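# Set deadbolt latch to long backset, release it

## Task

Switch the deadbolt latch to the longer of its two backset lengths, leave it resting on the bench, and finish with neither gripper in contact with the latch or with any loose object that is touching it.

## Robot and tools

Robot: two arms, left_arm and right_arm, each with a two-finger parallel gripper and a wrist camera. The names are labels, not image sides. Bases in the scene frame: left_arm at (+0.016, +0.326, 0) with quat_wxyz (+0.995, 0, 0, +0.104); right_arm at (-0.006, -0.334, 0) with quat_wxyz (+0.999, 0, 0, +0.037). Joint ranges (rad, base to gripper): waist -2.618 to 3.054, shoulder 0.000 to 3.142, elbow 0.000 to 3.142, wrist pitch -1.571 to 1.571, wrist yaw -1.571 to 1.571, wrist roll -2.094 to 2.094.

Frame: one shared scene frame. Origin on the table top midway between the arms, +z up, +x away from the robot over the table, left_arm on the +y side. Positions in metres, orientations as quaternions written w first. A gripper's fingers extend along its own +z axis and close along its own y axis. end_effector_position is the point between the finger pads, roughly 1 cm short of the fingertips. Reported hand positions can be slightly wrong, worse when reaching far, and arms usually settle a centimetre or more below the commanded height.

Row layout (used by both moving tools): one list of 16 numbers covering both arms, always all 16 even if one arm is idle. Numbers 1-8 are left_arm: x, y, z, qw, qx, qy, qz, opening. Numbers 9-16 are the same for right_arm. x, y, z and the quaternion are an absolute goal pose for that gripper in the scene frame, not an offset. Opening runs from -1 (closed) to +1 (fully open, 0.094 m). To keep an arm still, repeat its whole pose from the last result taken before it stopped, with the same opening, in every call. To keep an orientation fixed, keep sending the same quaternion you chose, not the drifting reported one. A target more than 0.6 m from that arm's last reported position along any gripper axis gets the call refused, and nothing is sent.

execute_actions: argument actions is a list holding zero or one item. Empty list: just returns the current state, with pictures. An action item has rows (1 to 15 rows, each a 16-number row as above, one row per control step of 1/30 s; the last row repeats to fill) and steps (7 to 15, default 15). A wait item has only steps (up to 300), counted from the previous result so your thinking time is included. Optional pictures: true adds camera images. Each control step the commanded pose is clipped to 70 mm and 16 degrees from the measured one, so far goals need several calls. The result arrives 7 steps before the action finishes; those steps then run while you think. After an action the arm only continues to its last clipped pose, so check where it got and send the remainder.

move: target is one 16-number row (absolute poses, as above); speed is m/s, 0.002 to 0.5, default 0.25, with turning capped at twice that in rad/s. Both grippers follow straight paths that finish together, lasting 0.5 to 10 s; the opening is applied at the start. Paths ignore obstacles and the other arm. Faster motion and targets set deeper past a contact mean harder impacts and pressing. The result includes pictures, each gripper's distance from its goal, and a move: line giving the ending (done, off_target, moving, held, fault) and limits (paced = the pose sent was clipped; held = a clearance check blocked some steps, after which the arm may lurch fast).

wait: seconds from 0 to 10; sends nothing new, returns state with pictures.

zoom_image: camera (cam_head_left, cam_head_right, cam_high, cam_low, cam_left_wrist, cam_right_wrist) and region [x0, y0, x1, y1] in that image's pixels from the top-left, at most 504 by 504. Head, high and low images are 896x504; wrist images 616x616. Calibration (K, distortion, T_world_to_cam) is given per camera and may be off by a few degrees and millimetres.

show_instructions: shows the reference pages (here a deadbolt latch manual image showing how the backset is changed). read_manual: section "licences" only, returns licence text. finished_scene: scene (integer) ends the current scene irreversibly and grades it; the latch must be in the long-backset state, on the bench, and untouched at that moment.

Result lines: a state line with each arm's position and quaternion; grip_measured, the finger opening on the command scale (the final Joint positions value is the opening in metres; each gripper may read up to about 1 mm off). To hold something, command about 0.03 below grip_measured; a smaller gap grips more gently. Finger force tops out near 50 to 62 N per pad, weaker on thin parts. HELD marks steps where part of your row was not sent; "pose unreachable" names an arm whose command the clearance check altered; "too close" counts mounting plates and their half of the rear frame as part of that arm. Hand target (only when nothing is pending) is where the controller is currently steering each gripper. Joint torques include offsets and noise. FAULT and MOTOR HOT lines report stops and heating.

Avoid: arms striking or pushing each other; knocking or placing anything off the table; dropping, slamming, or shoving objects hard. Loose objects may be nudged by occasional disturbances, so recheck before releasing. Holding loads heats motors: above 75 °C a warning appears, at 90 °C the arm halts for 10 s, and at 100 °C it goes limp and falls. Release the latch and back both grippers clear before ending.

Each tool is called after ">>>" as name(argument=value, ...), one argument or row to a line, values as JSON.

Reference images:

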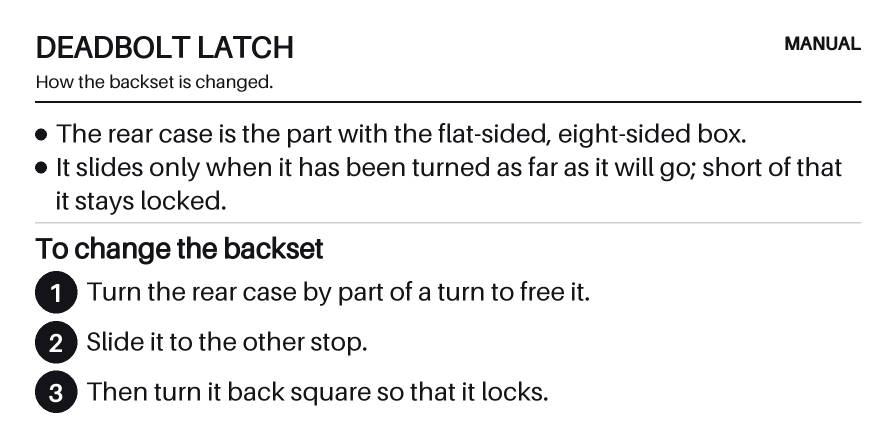

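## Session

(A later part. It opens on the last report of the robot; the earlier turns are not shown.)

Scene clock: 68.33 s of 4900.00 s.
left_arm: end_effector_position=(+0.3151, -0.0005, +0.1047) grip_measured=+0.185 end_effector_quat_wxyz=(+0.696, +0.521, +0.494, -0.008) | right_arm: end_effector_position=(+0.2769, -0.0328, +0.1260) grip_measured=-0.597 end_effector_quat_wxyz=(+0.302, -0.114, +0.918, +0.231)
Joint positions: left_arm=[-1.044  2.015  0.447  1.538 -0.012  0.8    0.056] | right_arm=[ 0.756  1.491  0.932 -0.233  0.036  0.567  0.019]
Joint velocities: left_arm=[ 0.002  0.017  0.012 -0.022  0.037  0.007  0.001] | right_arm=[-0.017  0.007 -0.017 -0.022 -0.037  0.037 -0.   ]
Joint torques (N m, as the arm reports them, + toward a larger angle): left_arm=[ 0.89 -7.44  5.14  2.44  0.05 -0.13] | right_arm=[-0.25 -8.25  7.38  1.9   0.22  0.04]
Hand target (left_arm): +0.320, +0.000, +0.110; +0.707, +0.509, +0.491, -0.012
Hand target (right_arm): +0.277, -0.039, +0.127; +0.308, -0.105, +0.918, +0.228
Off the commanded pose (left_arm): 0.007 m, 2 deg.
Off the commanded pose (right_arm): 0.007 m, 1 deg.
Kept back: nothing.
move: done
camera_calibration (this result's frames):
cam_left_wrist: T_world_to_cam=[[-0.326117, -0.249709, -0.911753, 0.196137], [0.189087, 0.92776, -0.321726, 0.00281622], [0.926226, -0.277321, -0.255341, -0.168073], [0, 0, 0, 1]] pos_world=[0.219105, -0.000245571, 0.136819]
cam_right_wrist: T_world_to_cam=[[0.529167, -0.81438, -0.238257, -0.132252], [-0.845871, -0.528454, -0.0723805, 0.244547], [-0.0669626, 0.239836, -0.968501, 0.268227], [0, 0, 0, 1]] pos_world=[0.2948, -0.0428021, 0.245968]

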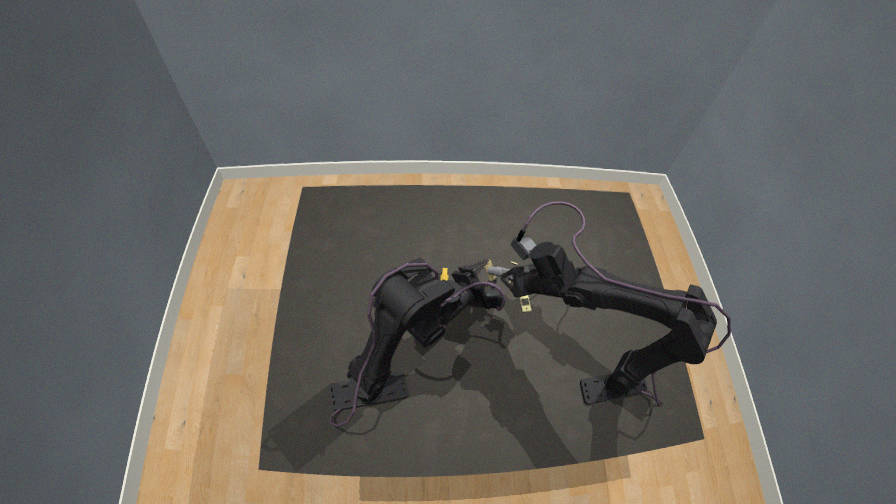

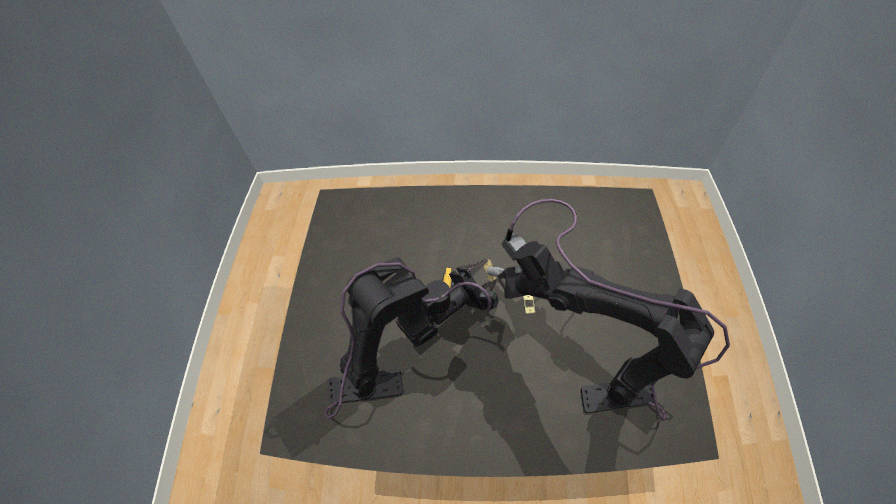

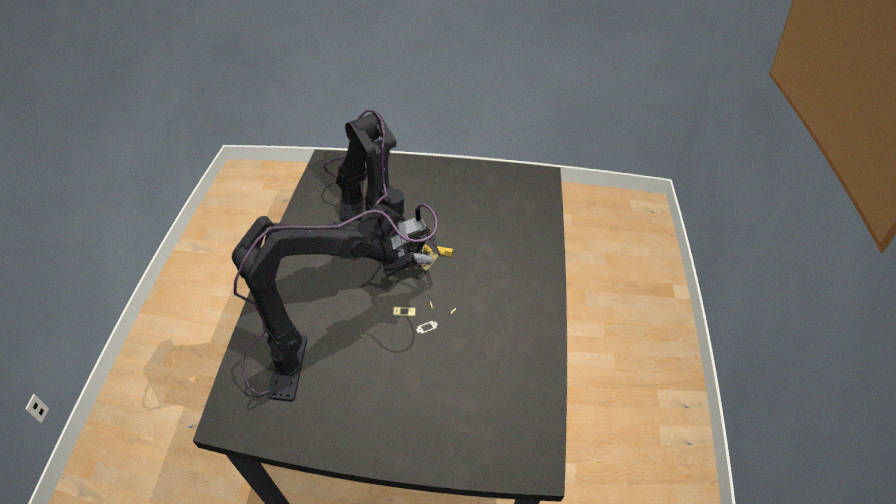

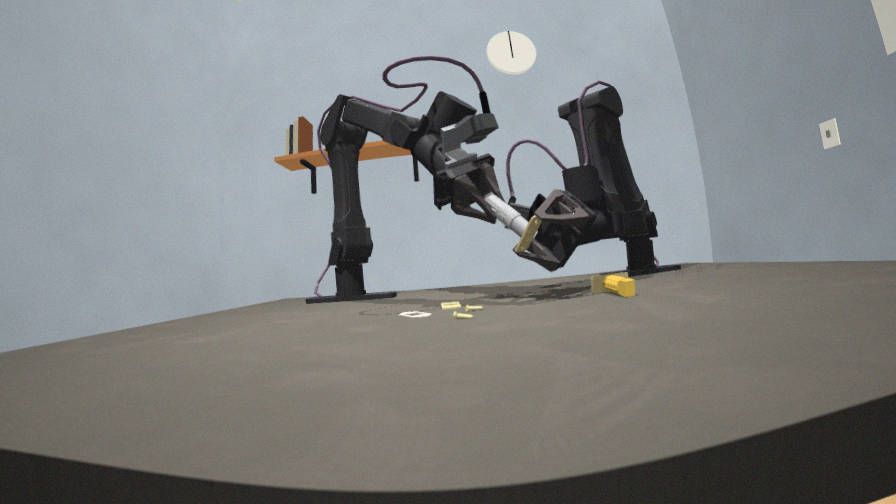

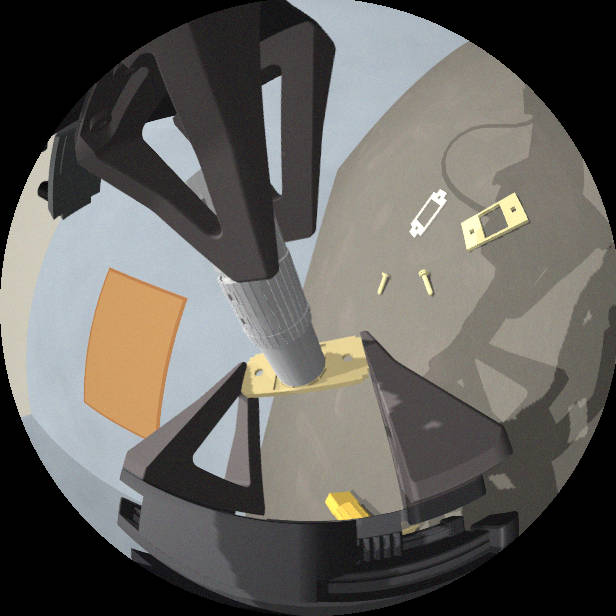

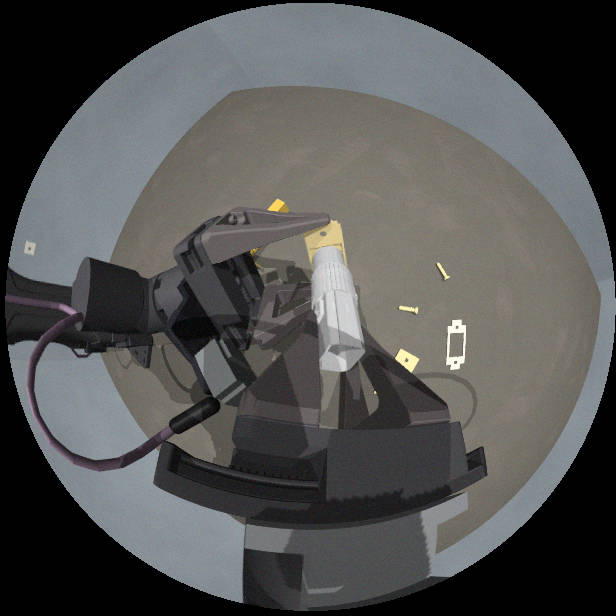

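>>> move(
  target=[0.32, 0.0, 0.11, 0.7069, 0.5086, 0.4912, -0.0124, 0.15, 0.2767, -0.0392, 0.1274, 0.2381, 0.1367, 0.9137, 0.2996, -0.63],
  speed=0.2,
)

Scene clock: 71.17 s of 4900.00 s.
left_arm: end_effector_position=(+0.3141, -0.0014, +0.1033) grip_measured=+0.185 end_effector_quat_wxyz=(+0.694, +0.524, +0.493, -0.011) | right_arm: end_effector_position=(+0.2750, -0.0296, +0.1269) grip_measured=-0.604 end_effector_quat_wxyz=(+0.229, +0.114, +0.917, +0.306)
Joint positions: left_arm=[-1.044  2.015  0.447  1.532 -0.004  0.801  0.056] | right_arm=[ 0.756  1.491  0.932 -0.227  0.018  1.07   0.019]
Joint velocities: left_arm=[-0.007  0.007 -0.007 -0.007 -0.066 -0.037  0.   ] | right_arm=[-0.002  0.012  0.002 -0.081  0.007  0.066  0.001]
Joint torques (N m, as the arm reports them, + toward a larger angle): left_arm=[ 0.86 -7.47  5.23  2.51 -0.02 -0.13] | right_arm=[-0.27 -8.33  7.4   1.83  0.38  0.25]
Hand target (left_arm): +0.320, +0.000, +0.110; +0.707, +0.509, +0.491, -0.012
Hand target (right_arm): +0.277, -0.039, +0.127; +0.238, +0.136, +0.914, +0.300
Off the commanded pose (left_arm): 0.009 m, 2 deg.
Off the commanded pose (right_arm): 0.010 m, 3 deg.
Kept back: nothing.
move: off_target (right_arm)
camera_calibration (this result's frames):
cam_left_wrist: T_world_to_cam=[[-0.331179, -0.243505, -0.911606, 0.195952], [0.195056, 0.92759, -0.318637, 0.00121257], [0.923187, -0.28334, -0.259701, -0.166305], [0, 0, 0, 1]] pos_world=[0.21819, -0.000530267, 0.135828]
cam_right_wrist: T_world_to_cam=[[0.138182, -0.826244, -0.546101, 0.0178989], [-0.975548, -0.208703, 0.0689188, 0.271849], [-0.170917, 0.523224, -0.834879, 0.288222], [0, 0, 0, 1]] pos_world=[0.311991, -0.0792805, 0.23167]

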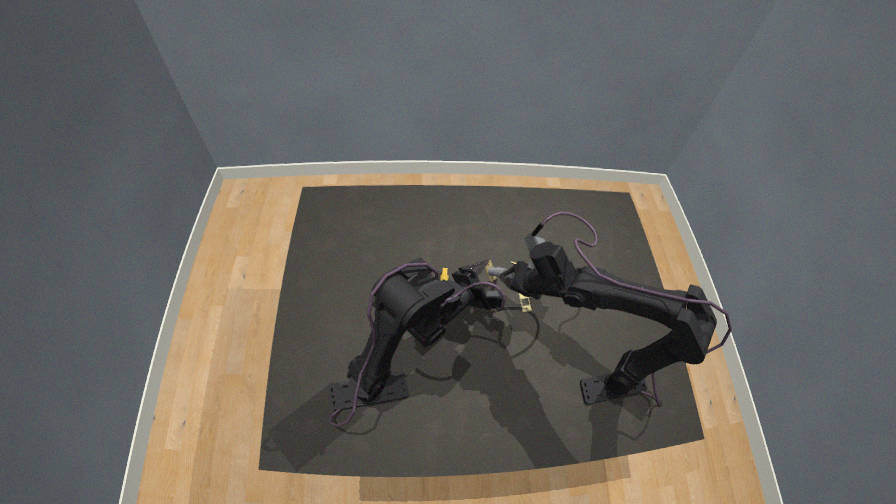

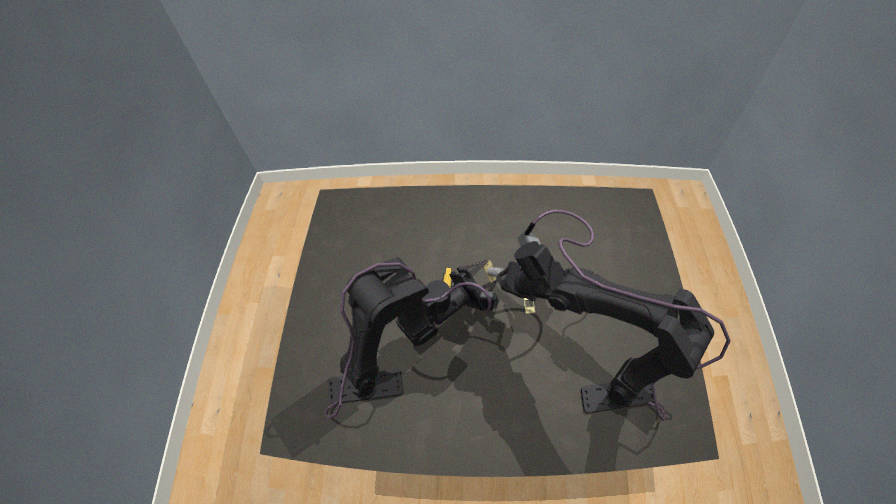

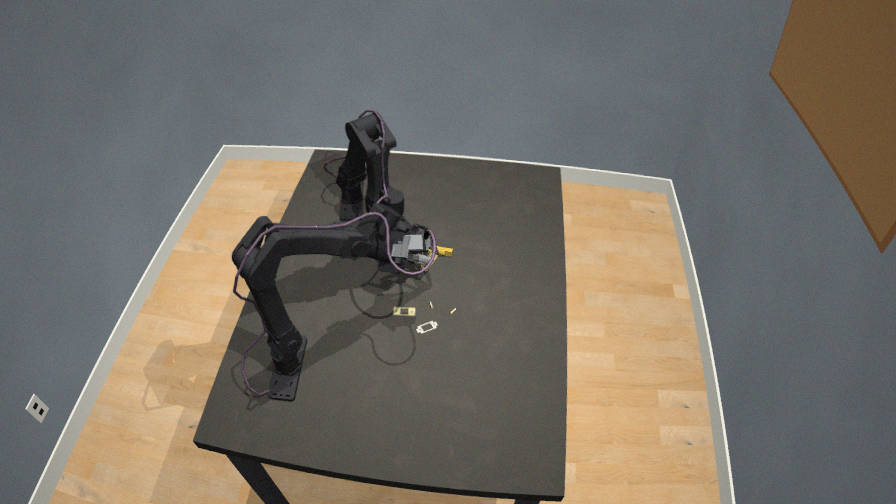

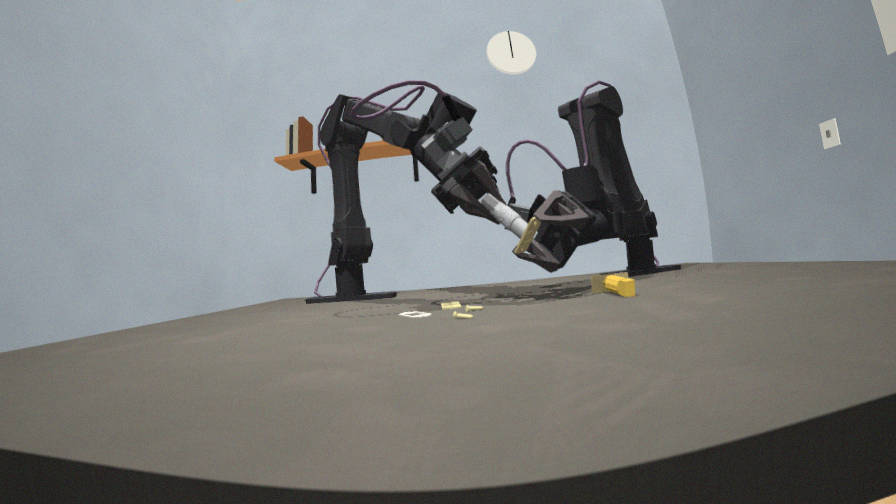

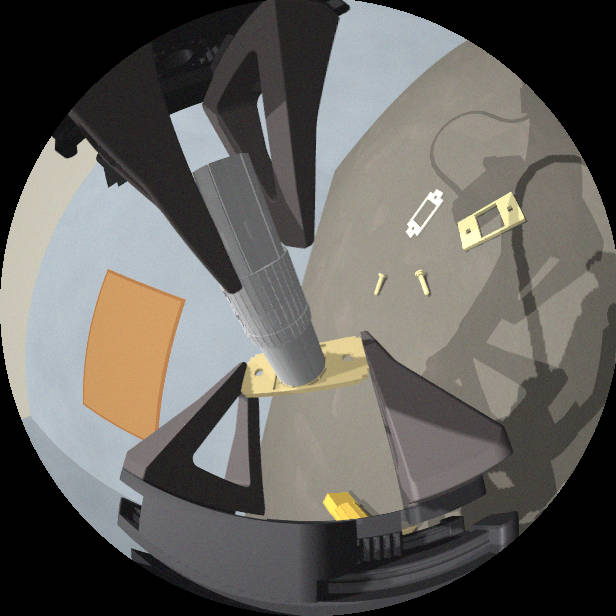

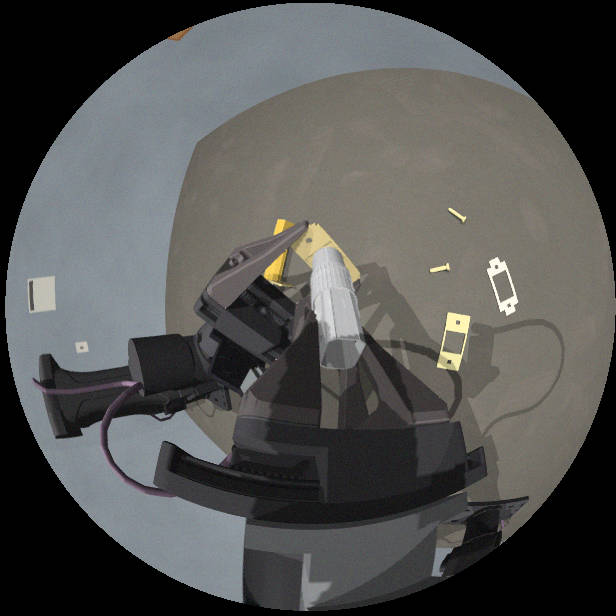

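>>> move(
  target=[0.32, 0.0, 0.11, 0.7069, 0.5086, 0.4912, -0.0124, 0.15, 0.2705, -0.0450, 0.1359, 0.2381, 0.1367, 0.9137, 0.2996, -0.63],
  speed=0.03,
)

Scene clock: 72.67 s of 4900.00 s.
left_arm: end_effector_position=(+0.3102, -0.0049, +0.1103) grip_measured=+0.185 end_effector_quat_wxyz=(+0.704, +0.524, +0.478, -0.021) | right_arm: end_effector_position=(+0.2700, -0.0328, +0.1352) grip_measured=-0.606 end_effector_quat_wxyz=(+0.228, +0.116, +0.916, +0.310)
Joint positions: left_arm=[-1.044  2.015  0.447  1.561  0.025  0.802  0.056] | right_arm=[ 0.759  1.456  0.932 -0.257  0.015  1.077  0.019]
Joint velocities: left_arm=[-0.012  0.012 -0.012 -0.037  0.051 -0.051 -0.   ] | right_arm=[-0.002 -0.002 -0.007 -0.007 -0.066  0.022  0.   ]
Joint torques (N m, as the arm reports them, + toward a larger angle): left_arm=[ 0.85 -7.34  5.12  2.22 -0.34 -0.15] | right_arm=[-0.26 -8.69  7.14  1.74  0.45  0.18]
Hand target (left_arm): +0.320, +0.000, +0.110; +0.707, +0.509, +0.491, -0.012
Hand target (right_arm): +0.271, -0.045, +0.135; +0.238, +0.136, +0.914, +0.300
Off the commanded pose (left_arm): 0.011 m, 3 deg.
Off the commanded pose (right_arm): 0.012 m, 3 deg.
Kept back: nothing.
move: off_target (left_arm, right_arm)
camera_calibration (this result's frames):
cam_left_wrist: T_world_to_cam=[[-0.320851, -0.252722, -0.91279, 0.197093], [0.228433, 0.914645, -0.333531, -0.00125731], [0.91917, -0.315525, -0.235734, -0.163533], [0, 0, 0, 1]] pos_world=[0.213839, -0.000638974, 0.140935]
cam_right_wrist: T_world_to_cam=[[0.136745, -0.821794, -0.553132, 0.0219259], [-0.97549, -0.208884, 0.0691801, 0.265728], [-0.172392, 0.530115, -0.830217, 0.295956], [0, 0, 0, 1]] pos_world=[0.307237, -0.083366, 0.239453]

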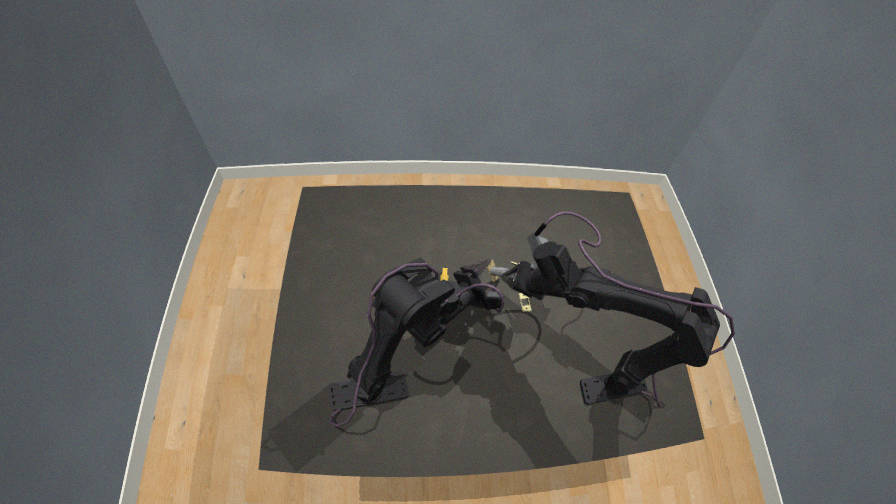

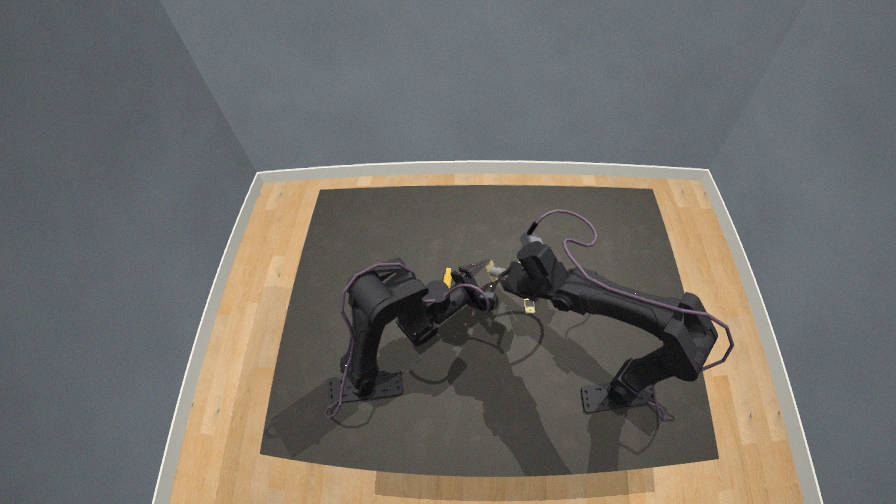

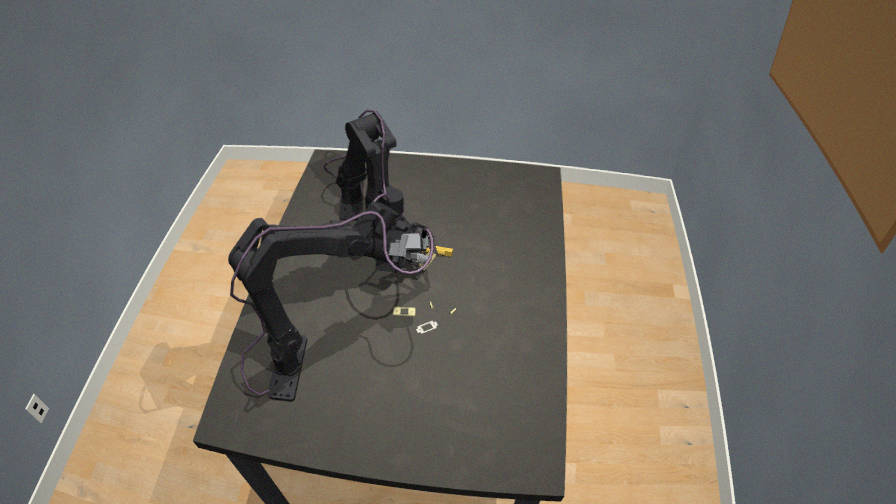

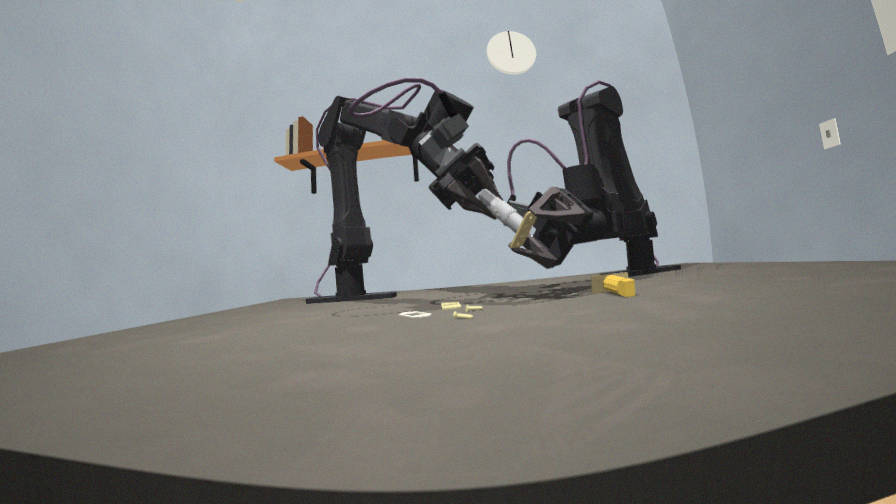

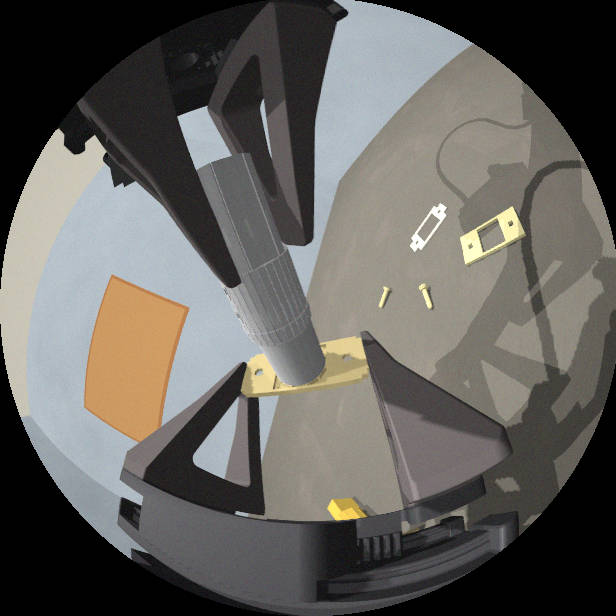

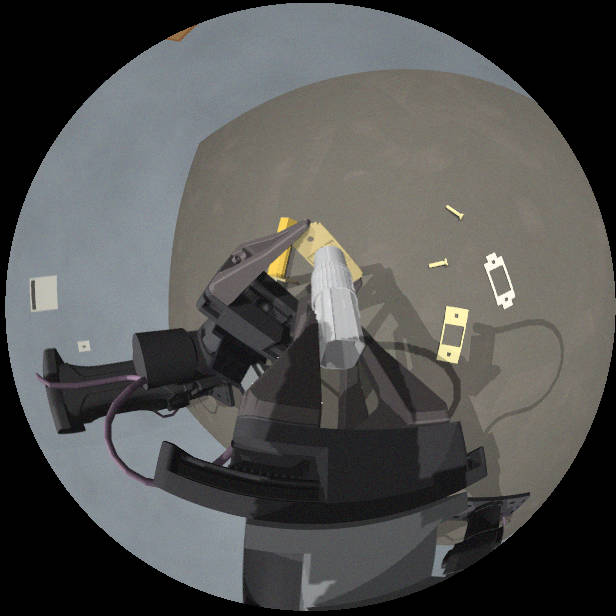

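>>> move(
  target=[0.32, 0.0, 0.11, 0.7069, 0.5086, 0.4912, -0.0124, 0.15, 0.2767, -0.0392, 0.1274, 0.1524, 0.3685, 0.8472, 0.3510, -0.63],
  speed=0.2,
)

Scene clock: 74.93 s of 4900.00 s.
left_arm: end_effector_position=(+0.3082, -0.0066, +0.1053) grip_measured=+0.185 end_effector_quat_wxyz=(+0.697, +0.531, +0.481, -0.029) | right_arm: end_effector_position=(+0.2668, -0.0288, +0.1329) grip_measured=-0.605 end_effector_quat_wxyz=(+0.144, +0.310, +0.870, +0.355)
Joint positions: left_arm=[-1.044  2.015  0.447  1.54   0.04   0.794  0.056] | right_arm=[ 0.762  1.464  0.932 -0.253 -0.006  1.522  0.019]
Joint velocities: left_arm=[-0.007 -0.002 -0.007 -0.037 -0.037  0.007 -0.001] | right_arm=[-0.017 -0.002 -0.012 -0.007  0.007  0.022  0.001]
Joint torques (N m, as the arm reports them, + toward a larger angle): left_arm=[ 0.87 -7.5   5.29  2.39 -0.47 -0.08] | right_arm=[-0.9  -6.01  7.12  2.1   0.58  0.83]
Hand target (left_arm): +0.320, +0.000, +0.110; +0.706, +0.509, +0.491, -0.013
Hand target (right_arm): +0.276, -0.039, +0.128; +0.151, +0.366, +0.848, +0.352
Off the commanded pose (left_arm): 0.014 m, 4 deg.
Off the commanded pose (right_arm): 0.015 m, 7 deg.
Kept back: nothing.
move: off_target (left_arm, right_arm)
camera_calibration (this result's frames):
cam_left_wrist: T_world_to_cam=[[-0.342302, -0.238818, -0.908733, 0.197699], [0.235432, 0.914505, -0.329018, -0.00358481], [0.909616, -0.326568, -0.256812, -0.158226], [0, 0, 0, 1]] pos_world=[0.212442, -0.0011794, 0.137841]
cam_right_wrist: T_world_to_cam=[[-0.243922, -0.664755, -0.706118, 0.150795], [-0.955775, 0.0414226, 0.291168, 0.236019], [-0.164306, 0.745912, -0.64546, 0.270864], [0, 0, 0, 1]] pos_world=[0.306867, -0.111575, 0.212589]

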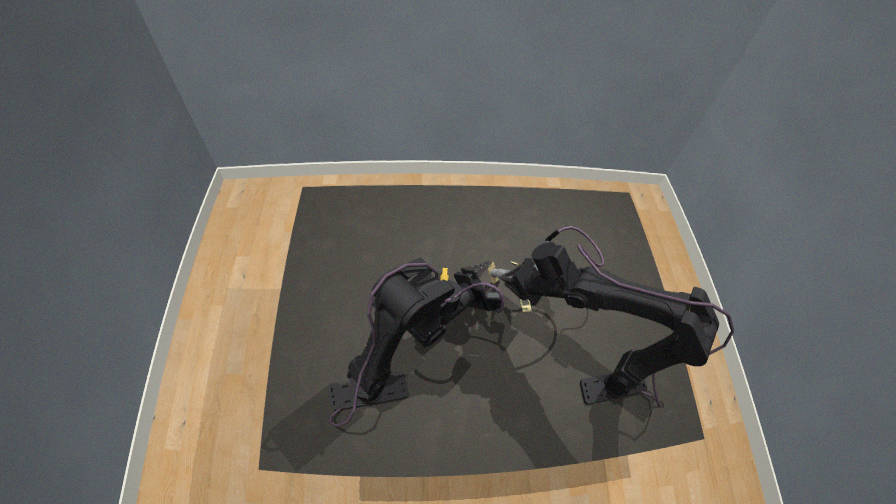

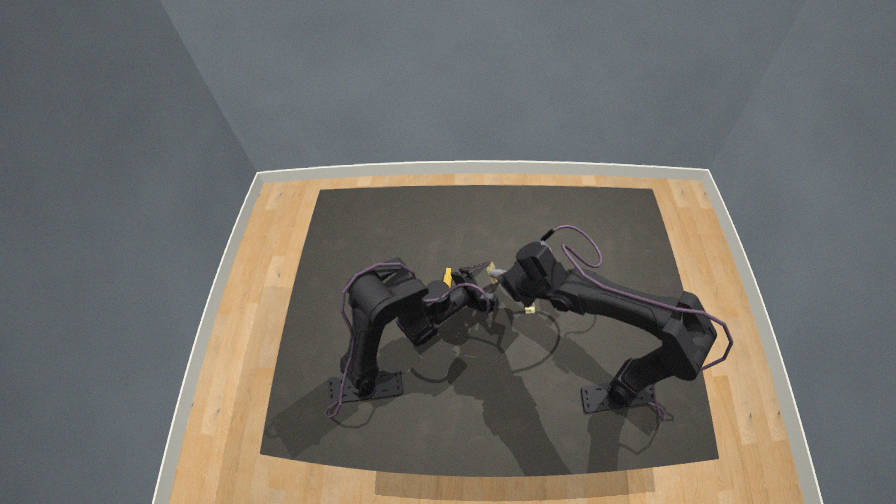

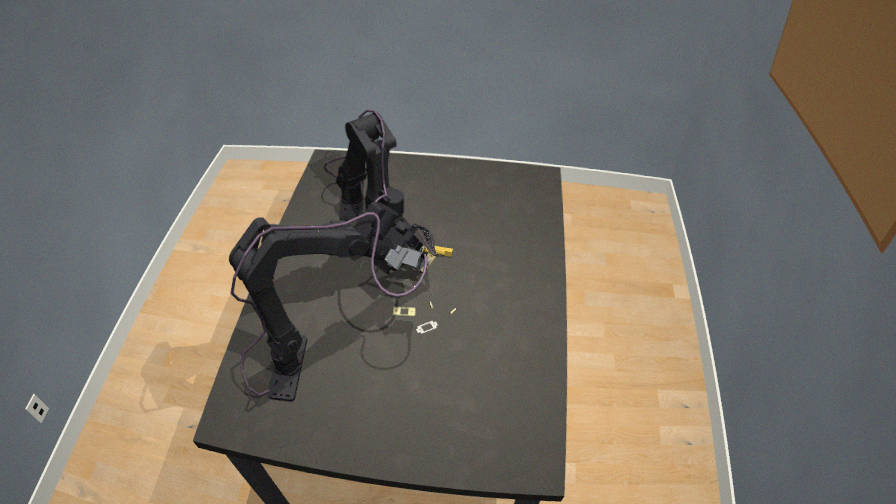

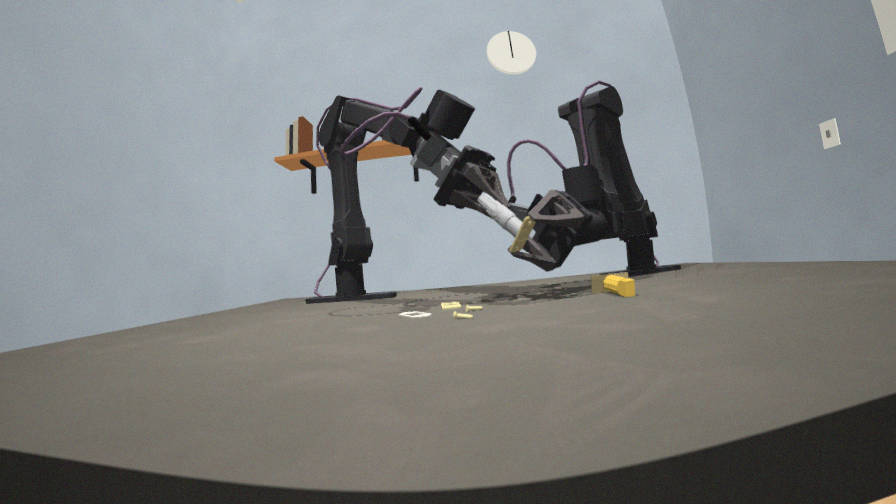

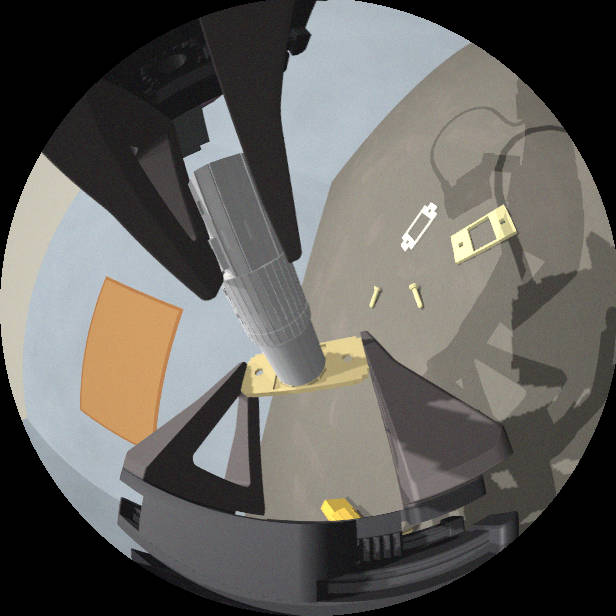

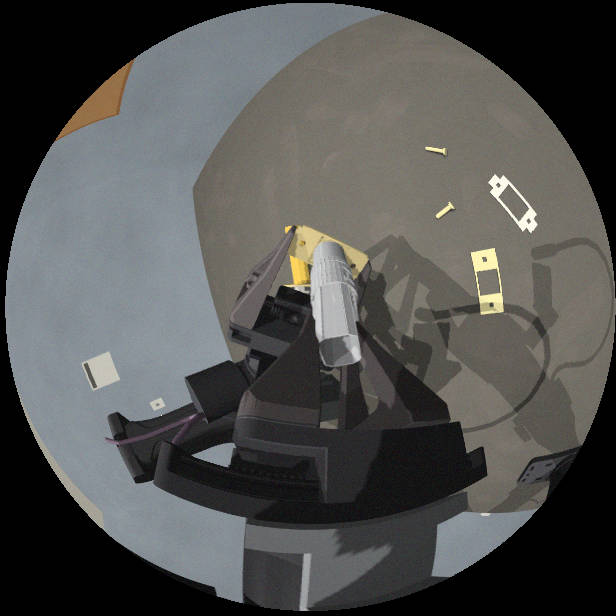

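>>> move(
  target=[0.32, 0.0, 0.11, 0.7069, 0.5086, 0.4912, -0.0124, 0.15, 0.268, -0.046, 0.1385, 0.1524, 0.3685, 0.8472, 0.3510, -0.63],
  speed=0.03,
)

Scene clock: 78.03 s of 4900.00 s.
left_arm: end_effector_position=(+0.3044, -0.0097, +0.1062) grip_measured=+0.185 end_effector_quat_wxyz=(+0.697, +0.535, +0.475, -0.041) | right_arm: end_effector_position=(+0.2623, -0.0314, +0.1346) grip_measured=-0.605 end_effector_quat_wxyz=(+0.141, +0.316, +0.870, +0.351)
Joint positions: left_arm=[-1.044  2.015  0.447  1.544  0.068  0.787  0.056] | right_arm=[ 0.769  1.447  0.932 -0.28   0.001  1.538  0.019]
Joint velocities: left_arm=[-0.002  0.002  0.002 -0.007  0.022  0.022 -0.   ] | right_arm=[-0.002 -0.022 -0.007 -0.022  0.022  0.037 -0.001]
Joint torques (N m, as the arm reports them, + toward a larger angle): left_arm=[ 0.88 -7.6   5.01  2.36 -0.74 -0.01] | right_arm=[-0.89 -9.    6.99  1.86  0.57  0.73]
Hand target (left_arm): +0.319, +0.000, +0.110; +0.706, +0.509, +0.491, -0.013
Hand target (right_arm): +0.268, -0.046, +0.138; +0.151, +0.367, +0.848, +0.352
Off the commanded pose (left_arm): 0.019 m, 5 deg.
Off the commanded pose (right_arm): 0.016 m, 7 deg.
Kept back: nothing.
move: off_target (left_arm, right_arm)
camera_calibration (this result's frames):
cam_left_wrist: T_world_to_cam=[[-0.352009, -0.236011, -0.905753, 0.199108], [0.259071, 0.905315, -0.336582, -0.00605717], [0.899429, -0.353134, -0.257535, -0.152652], [0, 0, 0, 1]] pos_world=[0.208956, -0.00143106, 0.13899]
cam_right_wrist: T_world_to_cam=[[-0.258667, -0.664615, -0.700983, 0.152297], [-0.951806, 0.0515589, 0.302337, 0.229125], [-0.164796, 0.745405, -0.645921, 0.273357], [0, 0, 0, 1]] pos_world=[0.302525, -0.114356, 0.214052]

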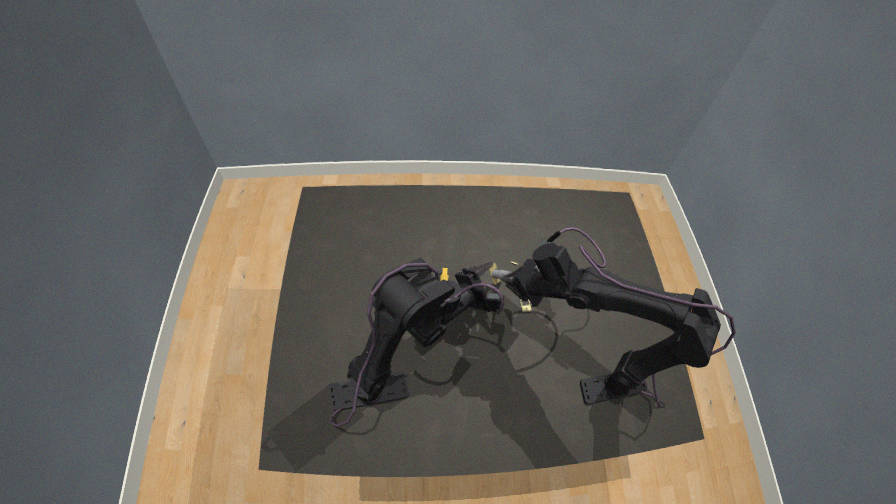

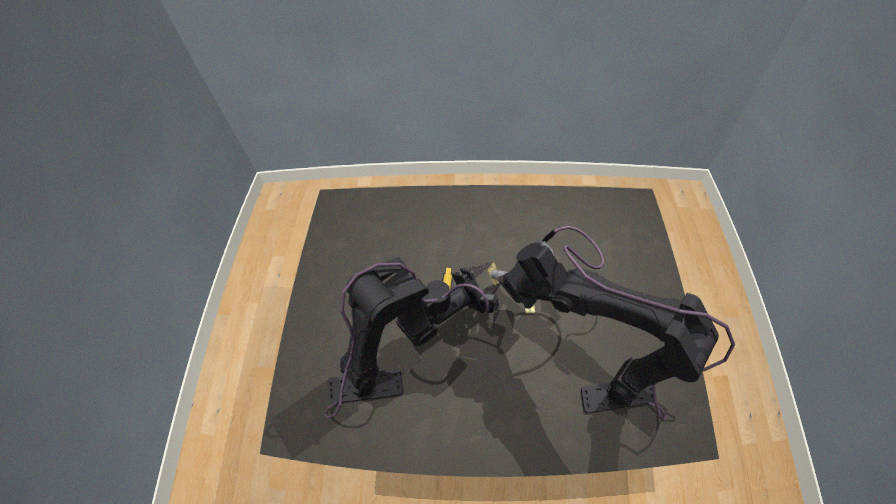

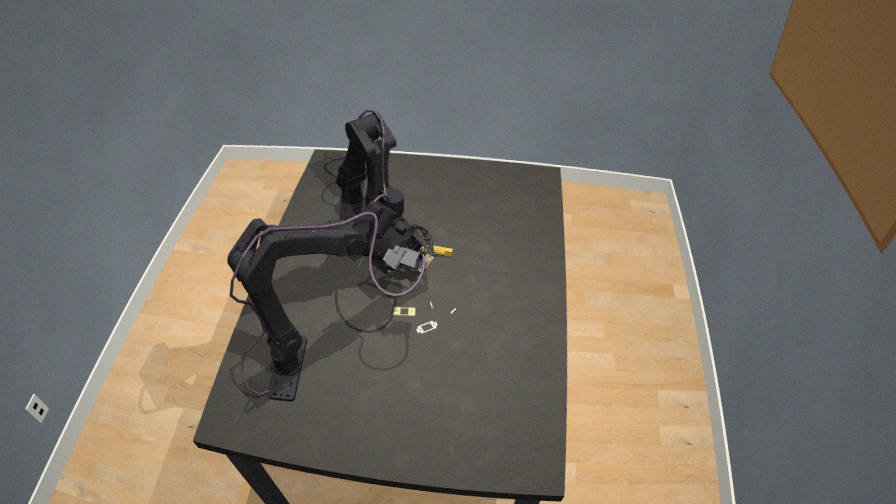

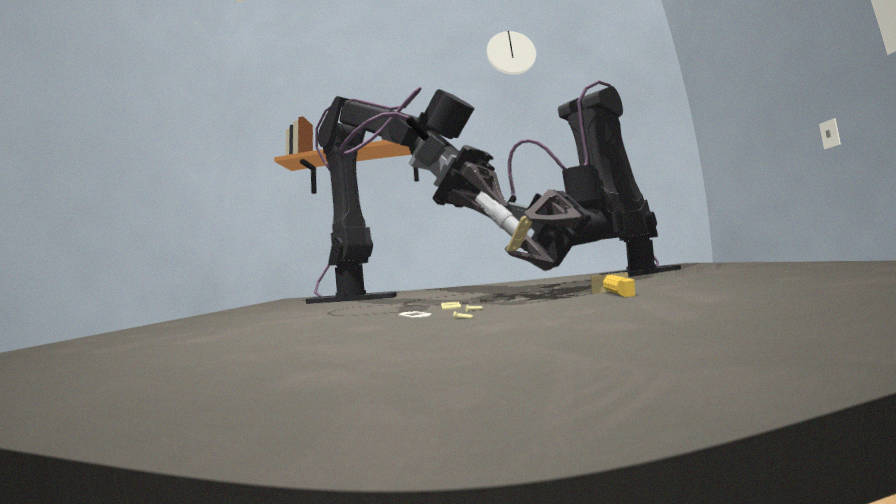

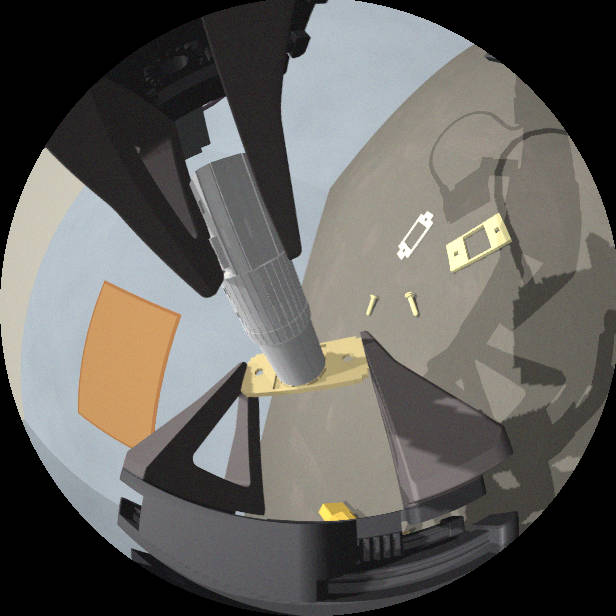

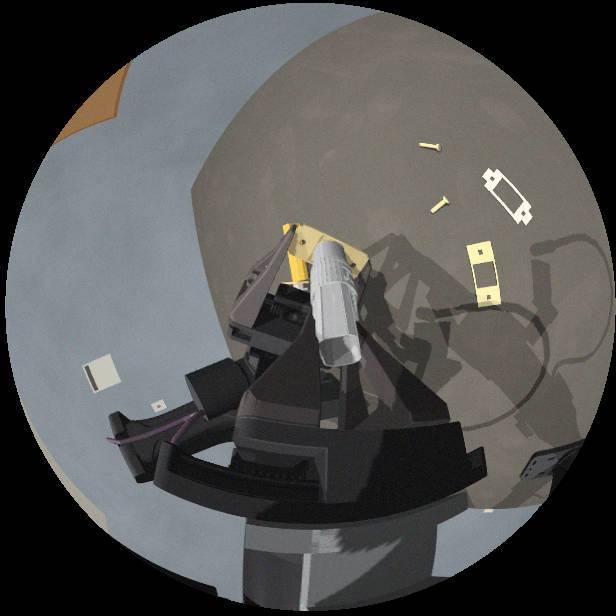

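>>> zoom_image(
  camera="cam_left_wrist",
  region=[160, 130, 390, 400],
)

Region (160, 130, 390, 400) of cam_left_wrist's 616x616 image, scaled by 1.867, with more detail than that image has; it fills the left 429 columns of this view, and the rest is white.

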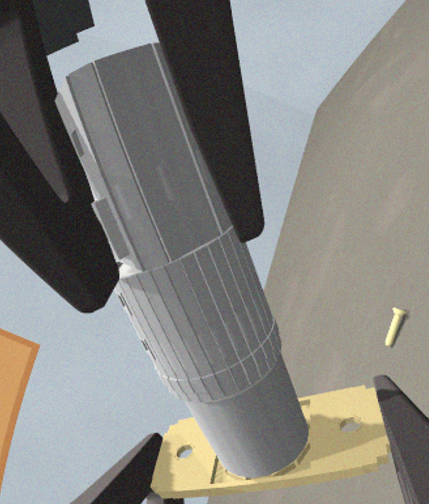

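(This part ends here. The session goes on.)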